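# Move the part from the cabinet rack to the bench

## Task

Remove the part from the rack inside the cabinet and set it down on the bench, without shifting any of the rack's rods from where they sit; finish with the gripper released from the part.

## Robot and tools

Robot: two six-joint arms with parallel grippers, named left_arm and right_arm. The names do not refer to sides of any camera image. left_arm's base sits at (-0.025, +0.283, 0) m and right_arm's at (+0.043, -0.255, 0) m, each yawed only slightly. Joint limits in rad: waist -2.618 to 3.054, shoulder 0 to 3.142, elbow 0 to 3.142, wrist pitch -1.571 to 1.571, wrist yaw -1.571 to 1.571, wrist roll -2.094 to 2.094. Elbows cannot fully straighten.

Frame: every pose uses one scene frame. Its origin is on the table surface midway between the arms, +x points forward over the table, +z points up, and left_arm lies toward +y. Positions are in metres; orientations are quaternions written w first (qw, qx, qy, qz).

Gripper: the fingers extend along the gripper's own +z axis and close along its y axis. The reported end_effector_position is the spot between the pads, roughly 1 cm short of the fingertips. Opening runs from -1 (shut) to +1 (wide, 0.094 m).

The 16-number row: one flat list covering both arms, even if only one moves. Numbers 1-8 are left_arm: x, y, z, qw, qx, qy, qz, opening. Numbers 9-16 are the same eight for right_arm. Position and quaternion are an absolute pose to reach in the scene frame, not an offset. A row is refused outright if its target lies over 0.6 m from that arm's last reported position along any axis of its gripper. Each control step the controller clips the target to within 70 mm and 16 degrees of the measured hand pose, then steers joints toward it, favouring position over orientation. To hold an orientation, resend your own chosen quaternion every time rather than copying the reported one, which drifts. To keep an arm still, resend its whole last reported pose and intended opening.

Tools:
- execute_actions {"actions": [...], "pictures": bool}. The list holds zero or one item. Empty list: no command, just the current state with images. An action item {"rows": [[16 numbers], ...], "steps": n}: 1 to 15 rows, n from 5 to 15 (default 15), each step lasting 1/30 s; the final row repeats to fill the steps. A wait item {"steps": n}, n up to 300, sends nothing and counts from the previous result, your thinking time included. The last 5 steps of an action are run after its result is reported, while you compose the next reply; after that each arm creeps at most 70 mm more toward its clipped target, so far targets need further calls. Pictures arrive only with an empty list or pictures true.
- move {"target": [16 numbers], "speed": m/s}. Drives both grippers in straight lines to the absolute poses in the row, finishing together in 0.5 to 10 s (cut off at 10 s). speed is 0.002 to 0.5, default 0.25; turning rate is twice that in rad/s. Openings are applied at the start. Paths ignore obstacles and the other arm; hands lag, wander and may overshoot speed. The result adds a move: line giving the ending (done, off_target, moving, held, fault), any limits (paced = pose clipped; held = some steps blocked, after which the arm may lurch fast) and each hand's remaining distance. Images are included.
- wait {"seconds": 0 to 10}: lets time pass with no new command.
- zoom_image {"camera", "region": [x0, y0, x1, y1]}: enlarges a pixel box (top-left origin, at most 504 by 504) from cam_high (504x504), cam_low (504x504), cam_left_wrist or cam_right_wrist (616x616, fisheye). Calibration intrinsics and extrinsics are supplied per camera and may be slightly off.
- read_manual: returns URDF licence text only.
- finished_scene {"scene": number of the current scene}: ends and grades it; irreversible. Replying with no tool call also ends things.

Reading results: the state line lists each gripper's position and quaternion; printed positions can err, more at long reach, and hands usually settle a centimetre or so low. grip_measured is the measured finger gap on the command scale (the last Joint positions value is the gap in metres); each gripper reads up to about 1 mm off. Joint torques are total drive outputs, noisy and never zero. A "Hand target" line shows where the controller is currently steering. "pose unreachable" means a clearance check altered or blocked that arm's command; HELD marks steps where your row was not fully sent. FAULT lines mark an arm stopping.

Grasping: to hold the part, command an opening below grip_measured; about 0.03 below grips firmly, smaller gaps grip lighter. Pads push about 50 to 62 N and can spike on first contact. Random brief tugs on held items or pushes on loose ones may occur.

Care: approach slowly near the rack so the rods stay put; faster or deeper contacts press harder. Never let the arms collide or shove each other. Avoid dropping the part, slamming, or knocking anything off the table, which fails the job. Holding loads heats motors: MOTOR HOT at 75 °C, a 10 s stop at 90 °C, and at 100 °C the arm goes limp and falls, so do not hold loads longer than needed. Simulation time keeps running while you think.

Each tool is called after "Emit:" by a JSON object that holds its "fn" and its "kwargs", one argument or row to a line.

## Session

Emit:
{"fn": "execute_actions", "kwargs": {
  "actions": []
}}

Emit:
{"fn": "zoom_image", "kwargs": {
  "camera": "cam_high",
  "region": [140, 70, 400, 280]
}}

Scene clock: 0.00 s of 4320.00 s.
left_arm: end_effector_position=(+0.1834, +0.1458, +0.2194) grip_measured=+1.000 end_effector_quat_wxyz=(+0.010, +0.876, +0.202, +0.438) | right_arm: end_effector_position=(+0.5953, -0.1159, +0.3018) grip_measured=+1.000 end_effector_quat_wxyz=(+0.294, -0.058, +0.666, +0.684)
Joint positions: left_arm=[-1.106  1.16   1.067 -1.238 -0.883  1.628  0.094] | right_arm=[-0.137  2.266  1.761  0.906 -1.292  1.464  0.094]
Joint velocities: left_arm=[ 0.012 -0.007 -0.012 -0.007  0.022  0.022  0.   ] | right_arm=[-0.012 -0.007  0.012 -0.007 -0.007 -0.051  0.   ]
Joint torques (N m, as the arm reports them, + toward a larger angle): no reading
Motor temperatures (°C, as the motors report them): left_arm=[24 22 24 24 23 24] | right_arm=[22 21 22 21 25 23]
Hand target (left_arm): +0.184, +0.146, +0.225; +0.015, +0.872, +0.206, +0.443
Hand target (right_arm): +0.595, -0.116, +0.306; +0.302, -0.063, +0.663, +0.682
camera_calibration (this result's frames):
cam_left_wrist: T_world_to_cam=[[-0.513406, 0.794621, -0.324024, 0.0464049], [-0.130374, 0.300977, 0.944677, -0.197491], [0.848184, 0.527247, -0.0509257, -0.115797], [0, 0, 0, 1]] pos_world=[0.0962945, 0.0836197, 0.195704]
cam_right_wrist: T_world_to_cam=[[0.64397, -0.173558, -0.745104, -0.184113], [-0.745016, -0.36369, -0.559178, 0.599208], [-0.173937, 0.915209, -0.363509, 0.423866], [0, 0, 0, 1]] pos_world=[0.638709, -0.201954, 0.35196]

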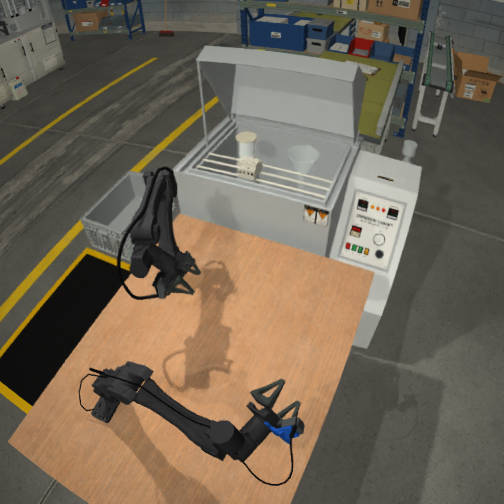

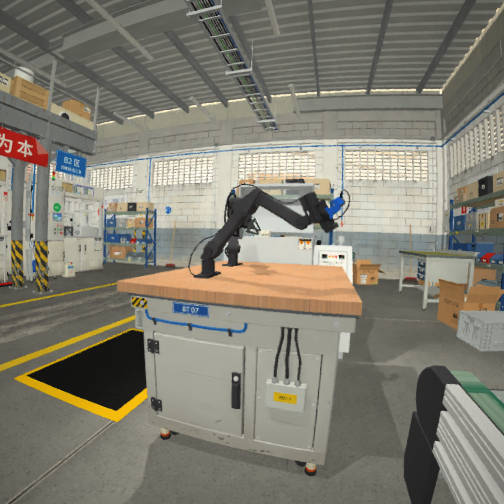

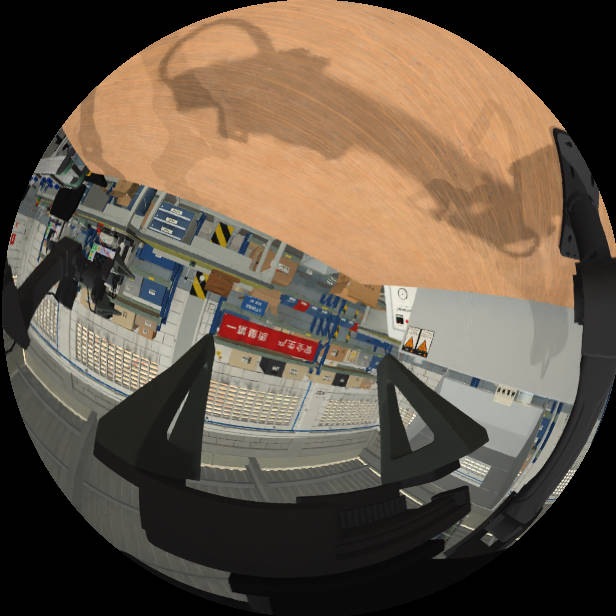

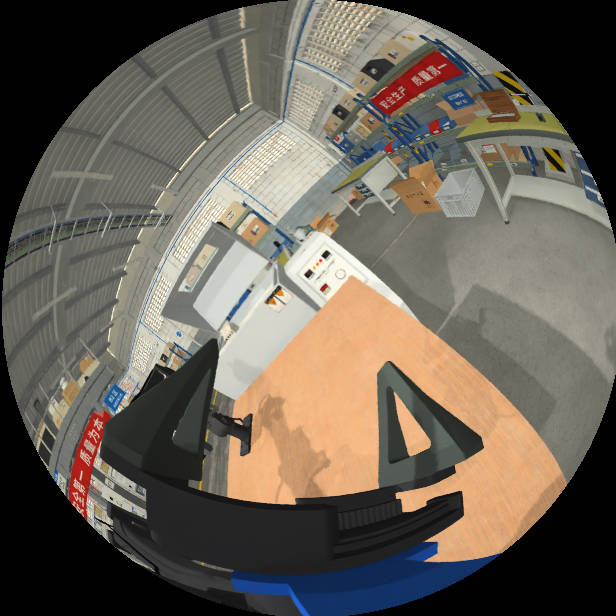

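Region (140, 70, 400, 280) of cam_high's 504x504 image, scaled by 1.938, with more detail than that image has; it fills the top 407 rows of this view, and the rest is white.

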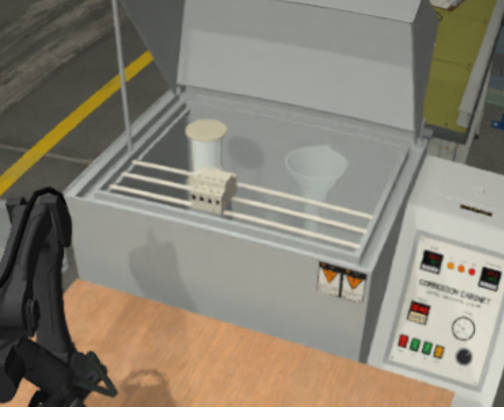

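Emit:
{"fn": "move", "kwargs": {
  "target": [0.28,0.13,0.28,0.25,0.6,0.74,-0.17,1,0.595,-0.116,0.306,0.302,-0.063,0.663,0.682,1],
  "speed": 0.4
}}

Emit:
{"fn": "move", "kwargs": {
  "target": [0.24,0.5,0.34,0.331,-0.243,0.907,0.089,1,0.595,-0.116,0.306,0.302,-0.063,0.663,0.682,1],
  "speed": 0.4
}}

Emit:
{"fn": "move", "kwargs": {
  "target": [0.06,0.76,0.29,0.254,-0.635,0.692,0.23,1,0.595,-0.116,0.306,0.302,-0.063,0.663,0.682,1],
  "speed": 0.3
}}

Scene clock: 3.30 s of 4320.00 s.
left_arm: end_effector_position=(+0.2801, +0.1325, +0.2673) grip_measured=+1.000 end_effector_quat_wxyz=(+0.232, +0.599, +0.746, -0.174) | right_arm: end_effector_position=(+0.5953, -0.1159, +0.3018) grip_measured=+1.000 end_effector_quat_wxyz=(+0.294, -0.058, +0.666, +0.684)
Joint positions: left_arm=[-0.13   1.628  1.799 -1.46   0.524  1.08   0.094] | right_arm=[-0.137  2.266  1.761  0.906 -1.292  1.464  0.094]
Joint velocities: left_arm=[ 0.002  0.002 -0.002 -0.007  0.051 -0.022  0.   ] | right_arm=[ 0.002 -0.012 -0.012 -0.081 -0.066 -0.007  0.   ]
Joint torques (N m, as the arm reports them, + toward a larger angle): left_arm=[ 0.33 -5.91  8.96  0.37  0.43 -0.03] | right_arm=[  0.05 -11.93   8.51   1.39   0.34  -0.02]
Motor temperatures (°C, as the motors report them): left_arm=[24 22 24 24 23 24] | right_arm=[22 22 22 22 25 23]
Hand target (left_arm): +0.280, +0.130, +0.276; +0.239, +0.594, +0.746, -0.185
Hand target (right_arm): +0.595, -0.116, +0.306; +0.302, -0.063, +0.663, +0.682
Off the commanded pose (left_arm): 0.013 m, 2 deg.
Off the commanded pose (right_arm): 0.004 m, 1 deg.
Kept back: nothing.
move: off_target (left_arm)
camera_calibration (this result's frames):
cam_left_wrist: T_world_to_cam=[[-0.914579, -0.367584, 0.168605, 0.256827], [-0.35447, 0.929342, 0.10332, -0.0216904], [-0.19467, 0.0347285, -0.980254, 0.417367], [0, 0, 0, 1]] pos_world=[0.308449, 0.100069, 0.368064]
cam_right_wrist: T_world_to_cam=[[0.64397, -0.173558, -0.745104, -0.184113], [-0.745016, -0.36369, -0.559178, 0.599208], [-0.173937, 0.915209, -0.363509, 0.423866], [0, 0, 0, 1]] pos_world=[0.638709, -0.201954, 0.35196]

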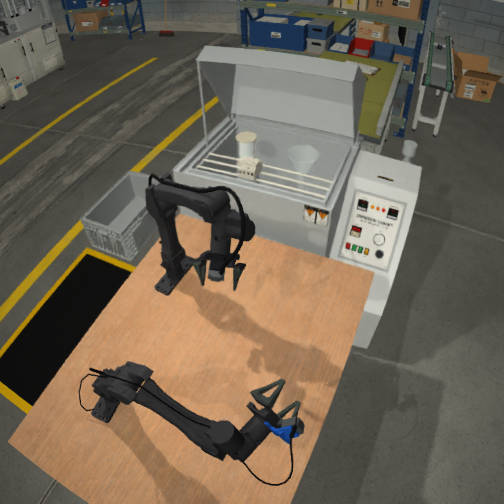

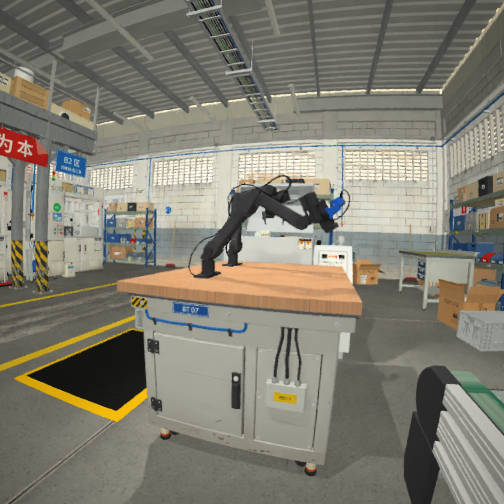

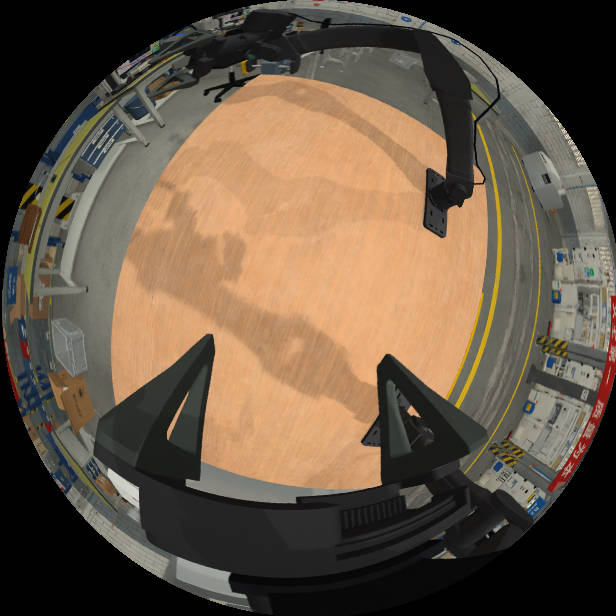

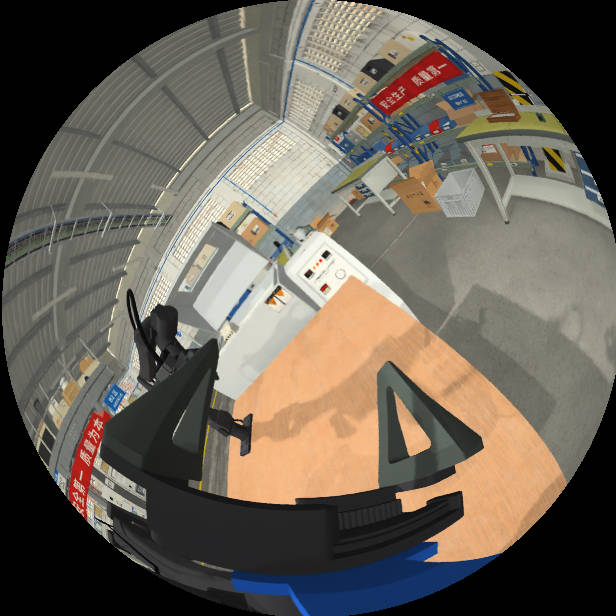

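Scene clock: 6.27 s of 4320.00 s.
left_arm: end_effector_position=(+0.2333, +0.4928, +0.3272) grip_measured=+1.000 end_effector_quat_wxyz=(+0.317, -0.250, +0.913, +0.055) | right_arm: end_effector_position=(+0.5953, -0.1159, +0.3018) grip_measured=+1.000 end_effector_quat_wxyz=(+0.294, -0.058, +0.666, +0.684)
Joint positions: left_arm=[ 0.859  1.425  1.801 -1.323  0.212  0.189  0.094] | right_arm=[-0.137  2.266  1.761  0.906 -1.292  1.464  0.094]
Joint velocities: left_arm=[-0.007 -0.002  0.007 -0.022 -0.051 -0.037  0.   ] | right_arm=[-0.017 -0.007  0.002  0.022  0.11   0.007  0.   ]
Joint torques (N m, as the arm reports them, + toward a larger angle): left_arm=[ 0.31 -3.54  8.99  1.18  0.05 -0.02] | right_arm=[  0.06 -11.9    8.48   1.38   0.33  -0.02]
Motor temperatures (°C, as the motors report them): left_arm=[24 22 24 25 23 24] | right_arm=[22 23 22 22 25 23]
Hand target (left_arm): +0.237, +0.500, +0.339; +0.333, -0.253, +0.906, +0.068
Hand target (right_arm): +0.595, -0.116, +0.306; +0.302, -0.063, +0.663, +0.682
Off the commanded pose (left_arm): 0.016 m, 4 deg.
Off the commanded pose (right_arm): 0.004 m, 1 deg.
Kept back: nothing.
move: off_target (left_arm)
camera_calibration (this result's frames):
cam_left_wrist: T_world_to_cam=[[0.596087, -0.762284, 0.252197, 0.15113], [-0.794806, -0.604741, 0.0507093, 0.496599], [0.113859, -0.230675, -0.966346, 0.50873], [0, 0, 0, 1]] pos_world=[0.246691, 0.532869, 0.428312]
cam_right_wrist: T_world_to_cam=[[0.64397, -0.173558, -0.745104, -0.184113], [-0.745016, -0.36369, -0.559178, 0.599208], [-0.173937, 0.915209, -0.363509, 0.423866], [0, 0, 0, 1]] pos_world=[0.638709, -0.201954, 0.35196]

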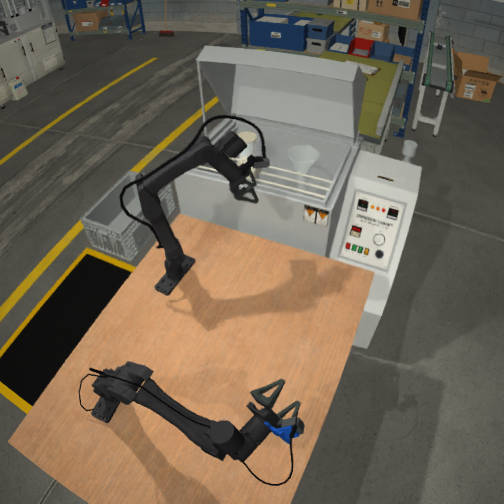

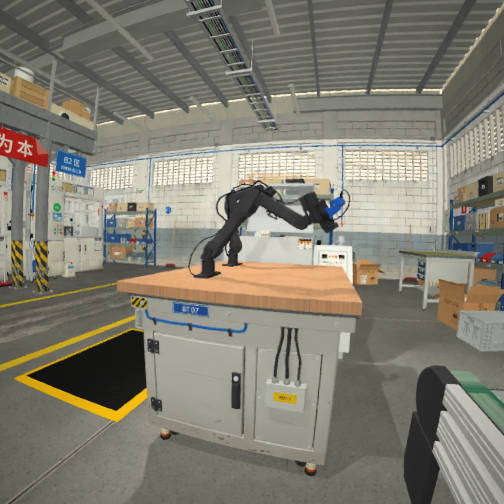

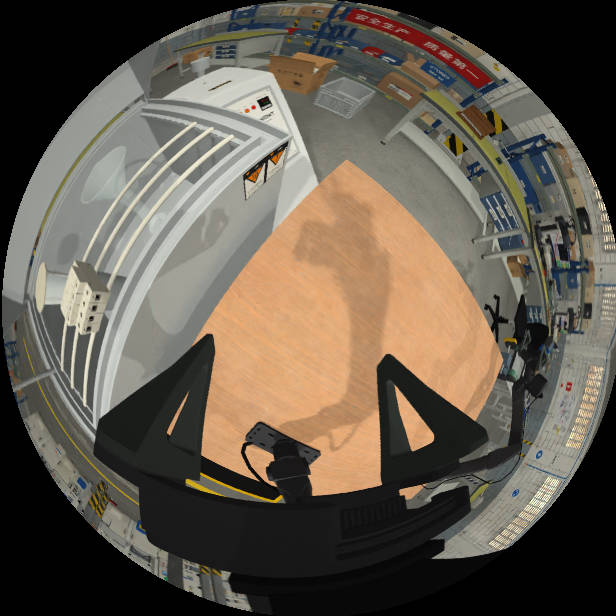

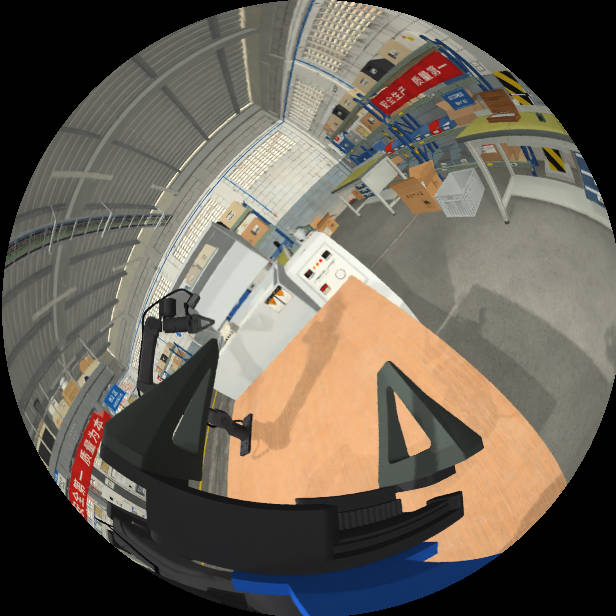

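Scene clock: 8.53 s of 4320.00 s.
left_arm: end_effector_position=(+0.0585, +0.7498, +0.2723) grip_measured=+1.000 end_effector_quat_wxyz=(-0.245, +0.639, -0.700, -0.203) | right_arm: end_effector_position=(+0.5953, -0.1159, +0.3018) grip_measured=+1.000 end_effector_quat_wxyz=(+0.294, -0.058, +0.666, +0.684)
Joint positions: left_arm=[ 1.448  1.844  2.002 -1.08  -0.031 -0.088  0.094] | right_arm=[-0.137  2.266  1.761  0.906 -1.292  1.464  0.094]
Joint velocities: left_arm=[ 0.002 -0.007 -0.002  0.037 -0.007 -0.007  0.   ] | right_arm=[-0.002  0.012  0.007  0.022 -0.037 -0.007  0.   ]
Joint torques (N m, as the arm reports them, + toward a larger angle): left_arm=[ 0.29 -8.83  9.51  1.16 -0.09 -0.1 ] | right_arm=[  0.08 -11.92   8.53   1.39   0.32  -0.03]
Motor temperatures (°C, as the motors report them): left_arm=[24 22 24 25 23 24] | right_arm=[22 23 22 22 25 23]
Hand target (left_arm): +0.056, +0.756, +0.288; +0.260, -0.639, +0.690, +0.221
Hand target (right_arm): +0.595, -0.116, +0.306; +0.302, -0.063, +0.663, +0.682
Off the commanded pose (left_arm): 0.020 m, 3 deg.
Off the commanded pose (right_arm): 0.004 m, 1 deg.
Kept back: nothing.
move: off_target (left_arm)
camera_calibration (this result's frames):
cam_left_wrist: T_world_to_cam=[[0.973557, 0.0467392, 0.22361, -0.155864], [0.0361572, -0.998034, 0.0511883, 0.762054], [0.225563, -0.0417496, -0.973334, 0.38858], [0, 0, 0, 1]] pos_world=[0.03654, 0.784064, 0.374062]
cam_right_wrist: T_world_to_cam=[[0.64397, -0.173558, -0.745104, -0.184113], [-0.745016, -0.36369, -0.559178, 0.599208], [-0.173937, 0.915209, -0.363509, 0.423866], [0, 0, 0, 1]] pos_world=[0.638709, -0.201954, 0.35196]

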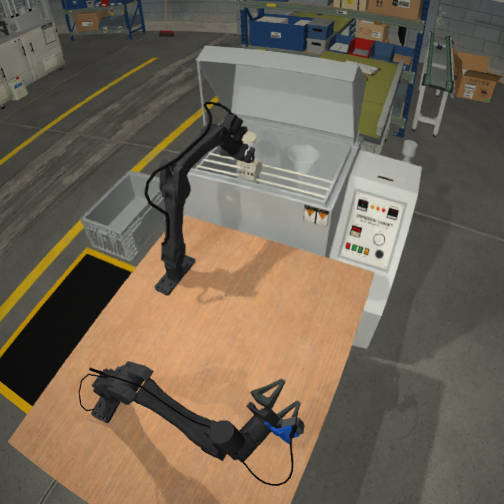

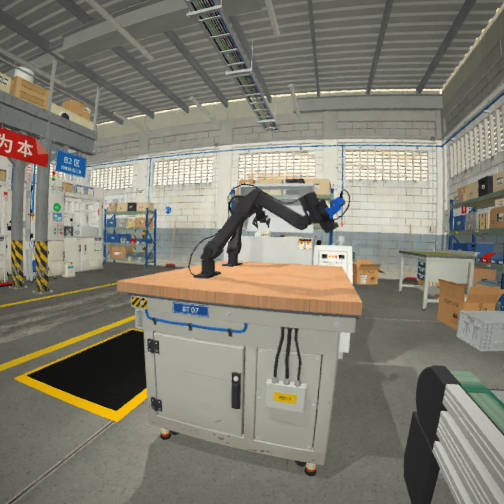

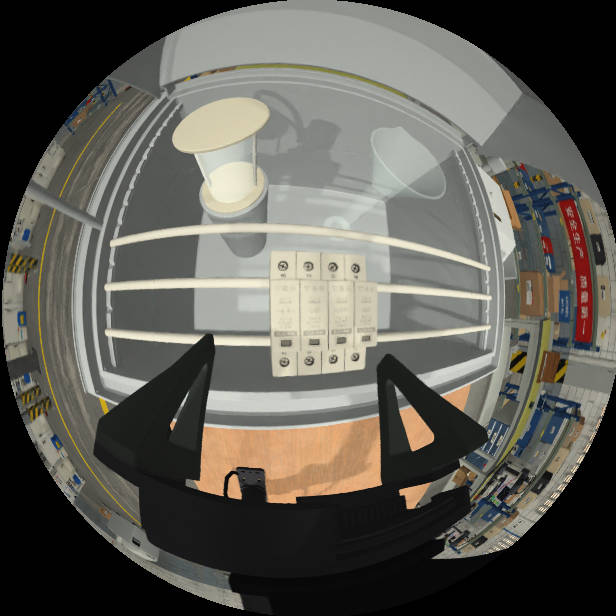

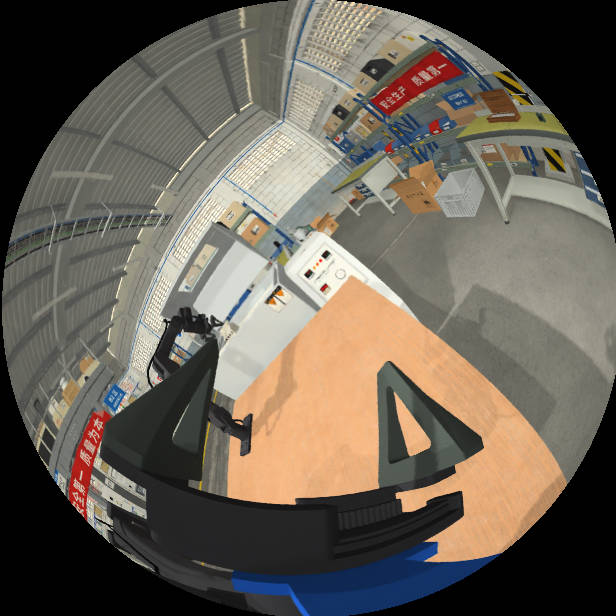

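Emit:
{"fn": "move", "kwargs": {
  "target": [0.083,0.774,0.24,0.24,-0.668,0.66,0.244,1,0.595,-0.116,0.306,0.302,-0.063,0.663,0.682,1],
  "speed": 0.08
}}

Scene clock: 10.10 s of 4320.00 s.
left_arm: end_effector_position=(+0.0820, +0.7699, +0.2403) grip_measured=+1.000 end_effector_quat_wxyz=(-0.237, +0.666, -0.666, -0.238) | right_arm: end_effector_position=(+0.5953, -0.1159, +0.3018) grip_measured=+1.000 end_effector_quat_wxyz=(+0.294, -0.058, +0.666, +0.684)
Joint positions: left_arm=[ 1.357  1.885  1.901 -0.923 -0.178 -0.221  0.094] | right_arm=[-0.137  2.266  1.761  0.906 -1.292  1.464  0.094]
Joint velocities: left_arm=[ 0.002 -0.007 -0.012 -0.037 -0.022 -0.022  0.   ] | right_arm=[-0.012 -0.022  0.007 -0.022 -0.007  0.037  0.   ]
Joint torques (N m, as the arm reports them, + toward a larger angle): left_arm=[-0.33 -9.52  6.16  1.18 -0.21 -0.06] | right_arm=[  0.04 -11.91   8.49   1.39   0.33  -0.04]
Motor temperatures (°C, as the motors report them): left_arm=[24 22 24 25 23 24] | right_arm=[22 24 22 22 25 23]
Hand target (left_arm): +0.083, +0.773, +0.240; -0.240, +0.668, -0.660, -0.245
Hand target (right_arm): +0.595, -0.116, +0.306; +0.302, -0.063, +0.663, +0.682
Off the commanded pose (left_arm): 0.004 m, 1 deg.
Off the commanded pose (right_arm): 0.004 m, 1 deg.
Kept back: nothing.
move: done
camera_calibration (this result's frames):
cam_left_wrist: T_world_to_cam=[[0.969722, 0.139041, 0.200764, -0.237754], [0.139678, -0.990135, 0.0110605, 0.777937], [0.200321, 0.0173168, -0.979577, 0.311066], [0, 0, 0, 1]] pos_world=[0.0595816, 0.797934, 0.343841]
cam_right_wrist: T_world_to_cam=[[0.64397, -0.173558, -0.745104, -0.184113], [-0.745016, -0.36369, -0.559178, 0.599208], [-0.173937, 0.915209, -0.363509, 0.423866], [0, 0, 0, 1]] pos_world=[0.638709, -0.201954, 0.35196]

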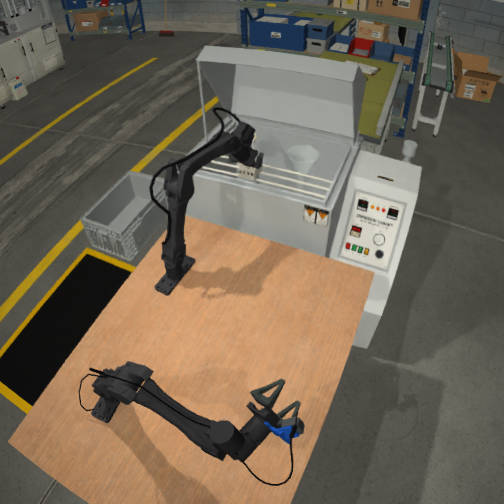

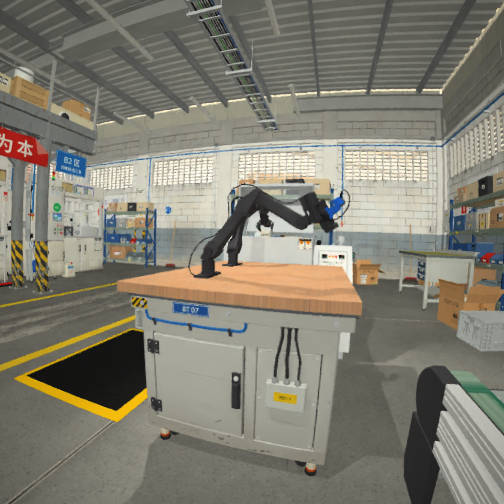

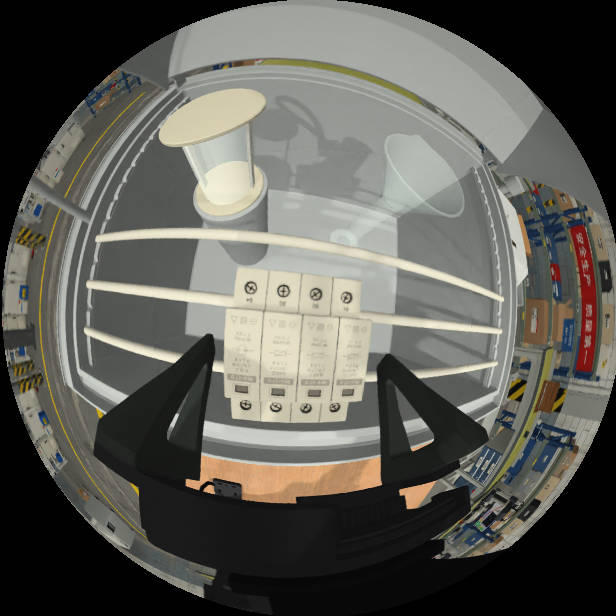

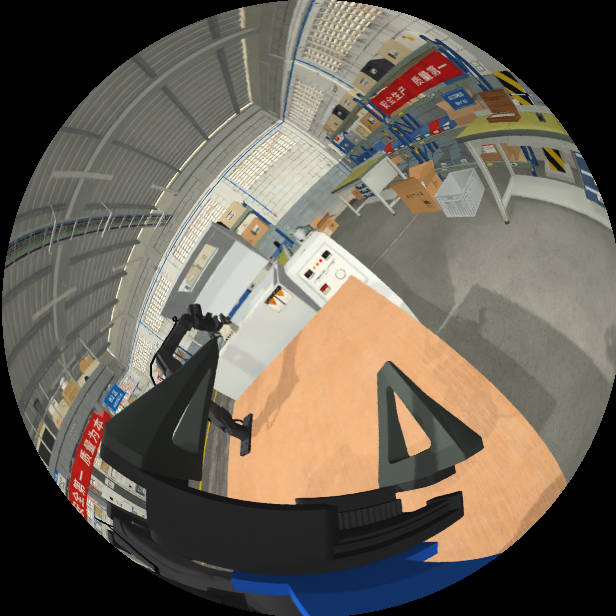

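Emit:
{"fn": "move", "kwargs": {
  "target": [0.084,0.775,0.197,0.24,-0.668,0.66,0.244,1,0.595,-0.116,0.306,0.302,-0.063,0.663,0.682,1],
  "speed": 0.05
}}

Emit:
{"fn": "move", "kwargs": {
  "target": [0.084,0.775,0.197,0.24,-0.668,0.66,0.244,0.485,0.595,-0.116,0.306,0.302,-0.063,0.663,0.682,1],
  "speed": 0.05
}}

Emit:
{"fn": "move", "kwargs": {
  "target": [0.084,0.775,0.31,0.24,-0.668,0.66,0.244,0.485,0.595,-0.116,0.306,0.302,-0.063,0.663,0.682,1],
  "speed": 0.08
}}

Scene clock: 11.80 s of 4320.00 s.
left_arm: end_effector_position=(+0.0826, +0.7727, +0.1868) grip_measured=+1.000 end_effector_quat_wxyz=(-0.227, +0.670, -0.668, -0.232) | right_arm: end_effector_position=(+0.5953, -0.1159, +0.3018) grip_measured=+1.000 end_effector_quat_wxyz=(+0.294, -0.058, +0.666, +0.684)
Joint positions: left_arm=[ 1.357  1.885  1.701 -0.748 -0.179 -0.225  0.094] | right_arm=[-0.137  2.266  1.761  0.906 -1.292  1.464  0.094]
Joint velocities: left_arm=[ 0.002 -0.007 -0.032  0.022  0.007 -0.081  0.   ] | right_arm=[ 0.017 -0.007 -0.007 -0.007 -0.081  0.022  0.   ]
Joint torques (N m, as the arm reports them, + toward a larger angle): left_arm=[ -0.67 -11.92   6.33   1.21  -0.2   -0.07] | right_arm=[  0.07 -11.93   8.5    1.4    0.33  -0.04]
Motor temperatures (°C, as the motors report them): left_arm=[24 23 24 25 23 24] | right_arm=[22 24 22 22 25 23]
Hand target (left_arm): +0.084, +0.774, +0.197; -0.240, +0.668, -0.660, -0.244
Hand target (right_arm): +0.595, -0.116, +0.306; +0.302, -0.063, +0.663, +0.682
Off the commanded pose (left_arm): 0.011 m, 2 deg.
Off the commanded pose (right_arm): 0.004 m, 1 deg.
Kept back: nothing.
move: off_target (left_arm)
camera_calibration (this result's frames):
cam_left_wrist: T_world_to_cam=[[0.970294, 0.147378, 0.191858, -0.232802], [0.143446, -0.989063, 0.034301, 0.775718], [0.194815, -0.00576074, -0.980823, 0.277011], [0, 0, 0, 1]] pos_world=[0.0606464, 0.80314, 0.289756]
cam_right_wrist: T_world_to_cam=[[0.64397, -0.173558, -0.745104, -0.184113], [-0.745016, -0.36369, -0.559178, 0.599208], [-0.173937, 0.915209, -0.363509, 0.423866], [0, 0, 0, 1]] pos_world=[0.638709, -0.201954, 0.35196]

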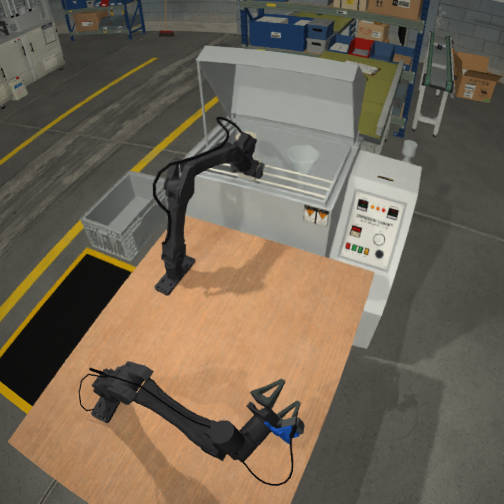

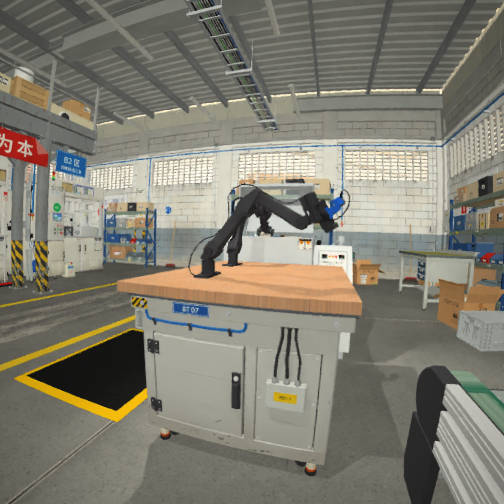

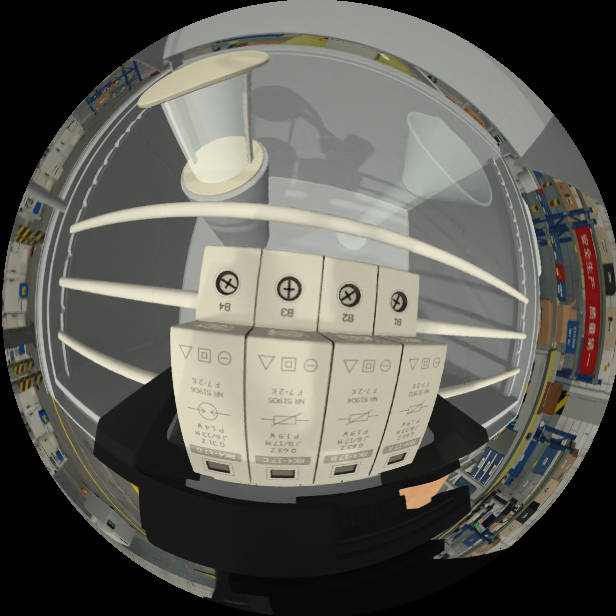

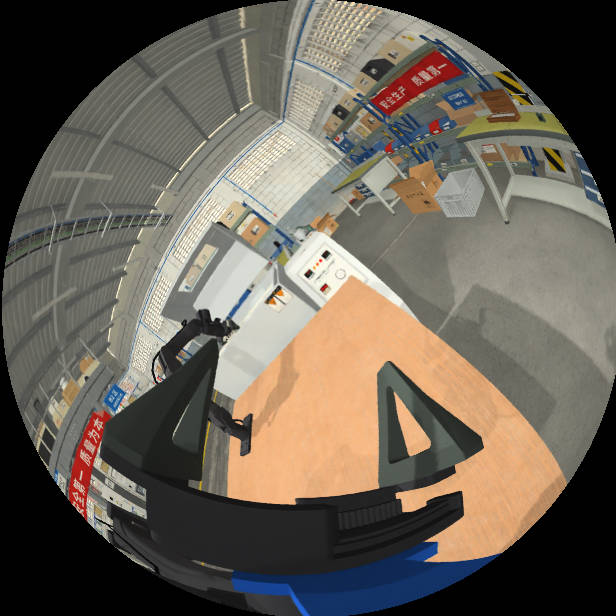

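Scene clock: 12.50 s of 4320.00 s.
left_arm: end_effector_position=(+0.0819, +0.7727, +0.1868) grip_measured=+0.526 end_effector_quat_wxyz=(-0.226, +0.671, -0.667, -0.232) | right_arm: end_effector_position=(+0.5953, -0.1159, +0.3018) grip_measured=+1.000 end_effector_quat_wxyz=(+0.294, -0.058, +0.666, +0.684)
Joint positions: left_arm=[ 1.358  1.885  1.701 -0.749 -0.18  -0.226  0.072] | right_arm=[-0.137  2.266  1.761  0.906 -1.292  1.464  0.094]
Joint velocities: left_arm=[ 0.002  0.002 -0.022 -0.051 -0.007  0.007  0.   ] | right_arm=[ 0.012 -0.002 -0.002 -0.037 -0.125 -0.051  0.   ]
Joint torques (N m, as the arm reports them, + toward a larger angle): left_arm=[ -0.68 -11.45   6.91   1.2   -0.2   -0.06] | right_arm=[  0.06 -11.95   8.47   1.4    0.32  -0.03]
Motor temperatures (°C, as the motors report them): left_arm=[24 23 24 25 23 24] | right_arm=[22 24 22 22 25 23]
Hand target (left_arm): +0.084, +0.775, +0.197; -0.240, +0.668, -0.660, -0.244
Hand target (right_arm): +0.595, -0.116, +0.306; +0.302, -0.063, +0.663, +0.682
Off the commanded pose (left_arm): 0.011 m, 2 deg.
Off the commanded pose (right_arm): 0.004 m, 1 deg.
Kept back: nothing.
move: off_target (left_arm)
camera_calibration (this result's frames):
cam_left_wrist: T_world_to_cam=[[0.969932, 0.150172, 0.191519, -0.234234], [0.146304, -0.988646, 0.0342639, 0.775319], [0.19449, -0.00521359, -0.980891, 0.27674], [0, 0, 0, 1]] pos_world=[0.0599352, 0.803134, 0.289746]
cam_right_wrist: T_world_to_cam=[[0.64397, -0.173558, -0.745104, -0.184113], [-0.745016, -0.36369, -0.559178, 0.599208], [-0.173937, 0.915209, -0.363509, 0.423866], [0, 0, 0, 1]] pos_world=[0.638709, -0.201954, 0.35196]

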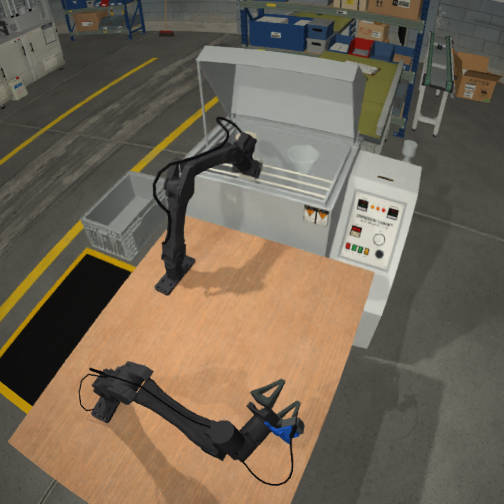

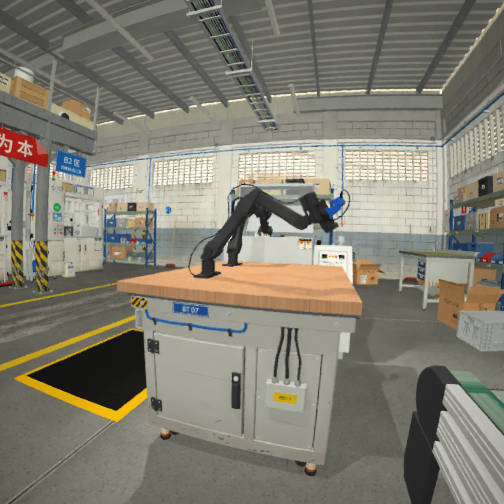

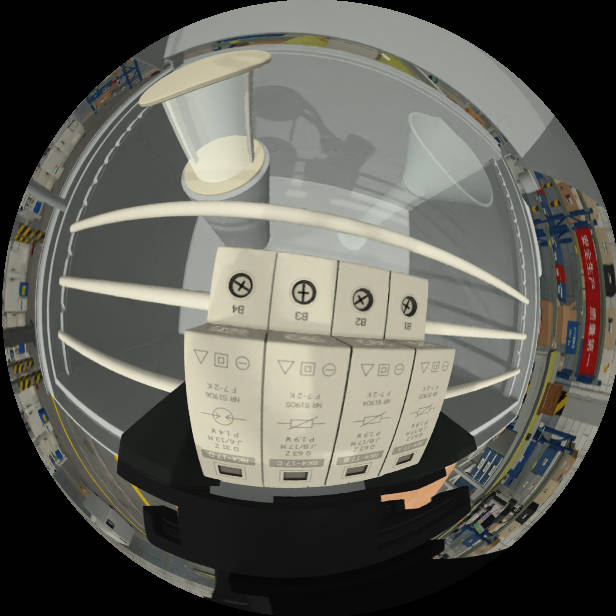

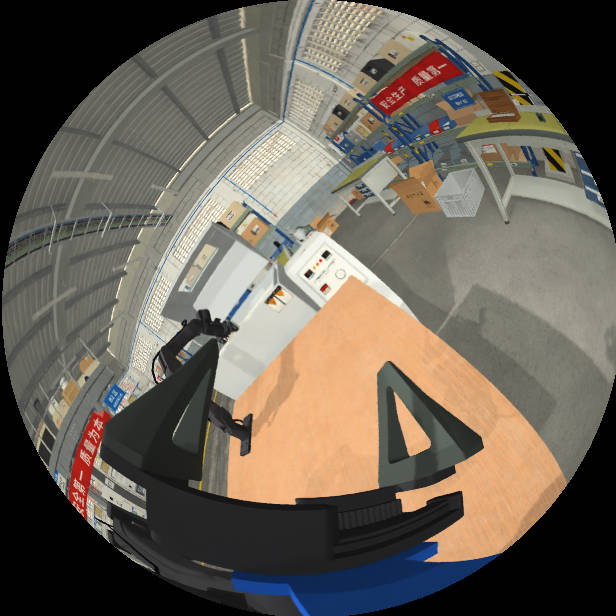

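Scene clock: 14.77 s of 4320.00 s.
left_arm: end_effector_position=(+0.0812, +0.7677, +0.2746) grip_measured=+0.526 end_effector_quat_wxyz=(-0.192, +0.676, -0.679, -0.211) | right_arm: end_effector_position=(+0.5953, -0.1159, +0.3018) grip_measured=+1.000 end_effector_quat_wxyz=(+0.294, -0.058, +0.666, +0.684)
Joint positions: left_arm=[ 1.358  2.103  2.44  -1.353 -0.176 -0.226  0.072] | right_arm=[-0.137  2.266  1.761  0.906 -1.292  1.464  0.094]
Joint velocities: left_arm=[ 0.007  0.002  0.007 -0.037  0.007 -0.066  0.001] | right_arm=[ 0.007  0.002 -0.007 -0.066 -0.037  0.007  0.   ]
Joint torques (N m, as the arm reports them, + toward a larger angle): left_arm=[ -0.66 -12.81  10.29   1.28  -0.18  -0.08] | right_arm=[  0.09 -11.95   8.48   1.38   0.32  -0.03]
Motor temperatures (°C, as the motors report them): left_arm=[24 23 25 26 23 24] | right_arm=[22 24 22 23 25 23]
Hand target (left_arm): +0.084, +0.775, +0.311; -0.240, +0.669, -0.660, -0.243
Hand target (right_arm): +0.595, -0.116, +0.306; +0.302, -0.063, +0.663, +0.682
Off the commanded pose (left_arm): 0.036 m, 7 deg.
Off the commanded pose (right_arm): 0.004 m, 1 deg.
Kept back: nothing.
move: off_target (left_arm)
camera_calibration (this result's frames):
cam_left_wrist: T_world_to_cam=[[0.973846, 0.162504, 0.158794, -0.250362], [0.145689, -0.982924, 0.112409, 0.741648], [0.174349, -0.0863349, -0.980892, 0.426893], [0, 0, 0, 1]] pos_world=[0.0613355, 0.806524, 0.375124]
cam_right_wrist: T_world_to_cam=[[0.64397, -0.173558, -0.745104, -0.184113], [-0.745016, -0.36369, -0.559178, 0.599208], [-0.173937, 0.915209, -0.363509, 0.423866], [0, 0, 0, 1]] pos_world=[0.638709, -0.201954, 0.35196]

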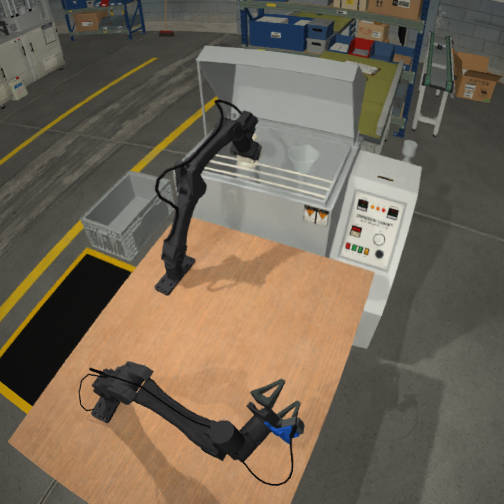

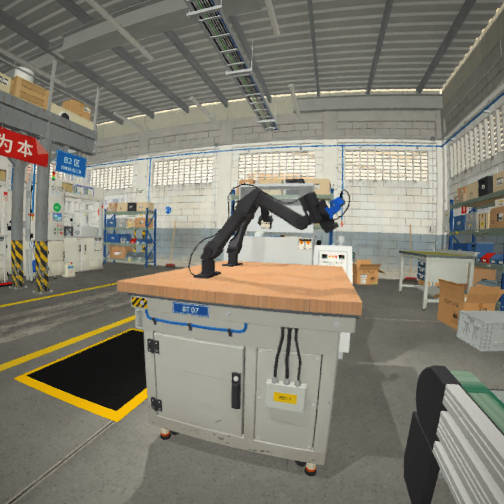

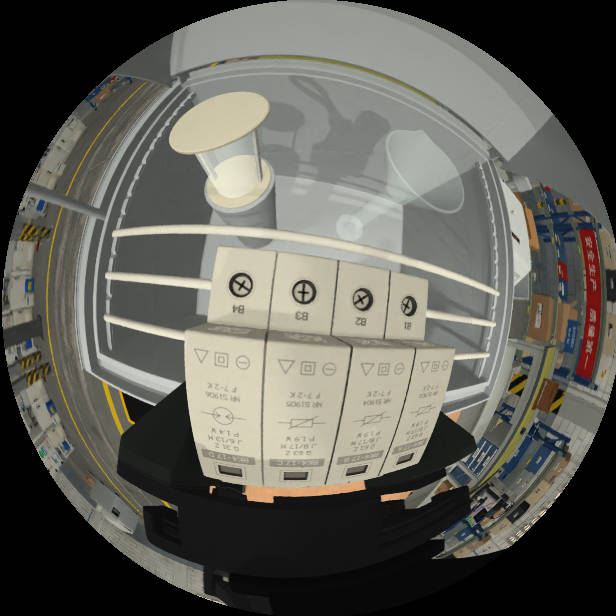

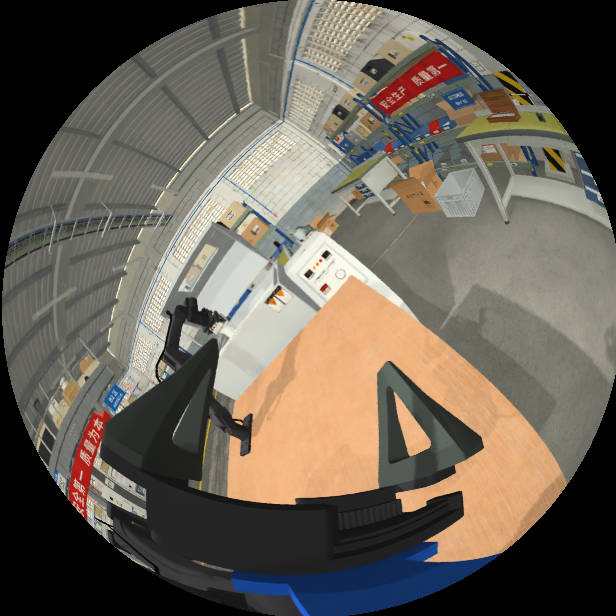

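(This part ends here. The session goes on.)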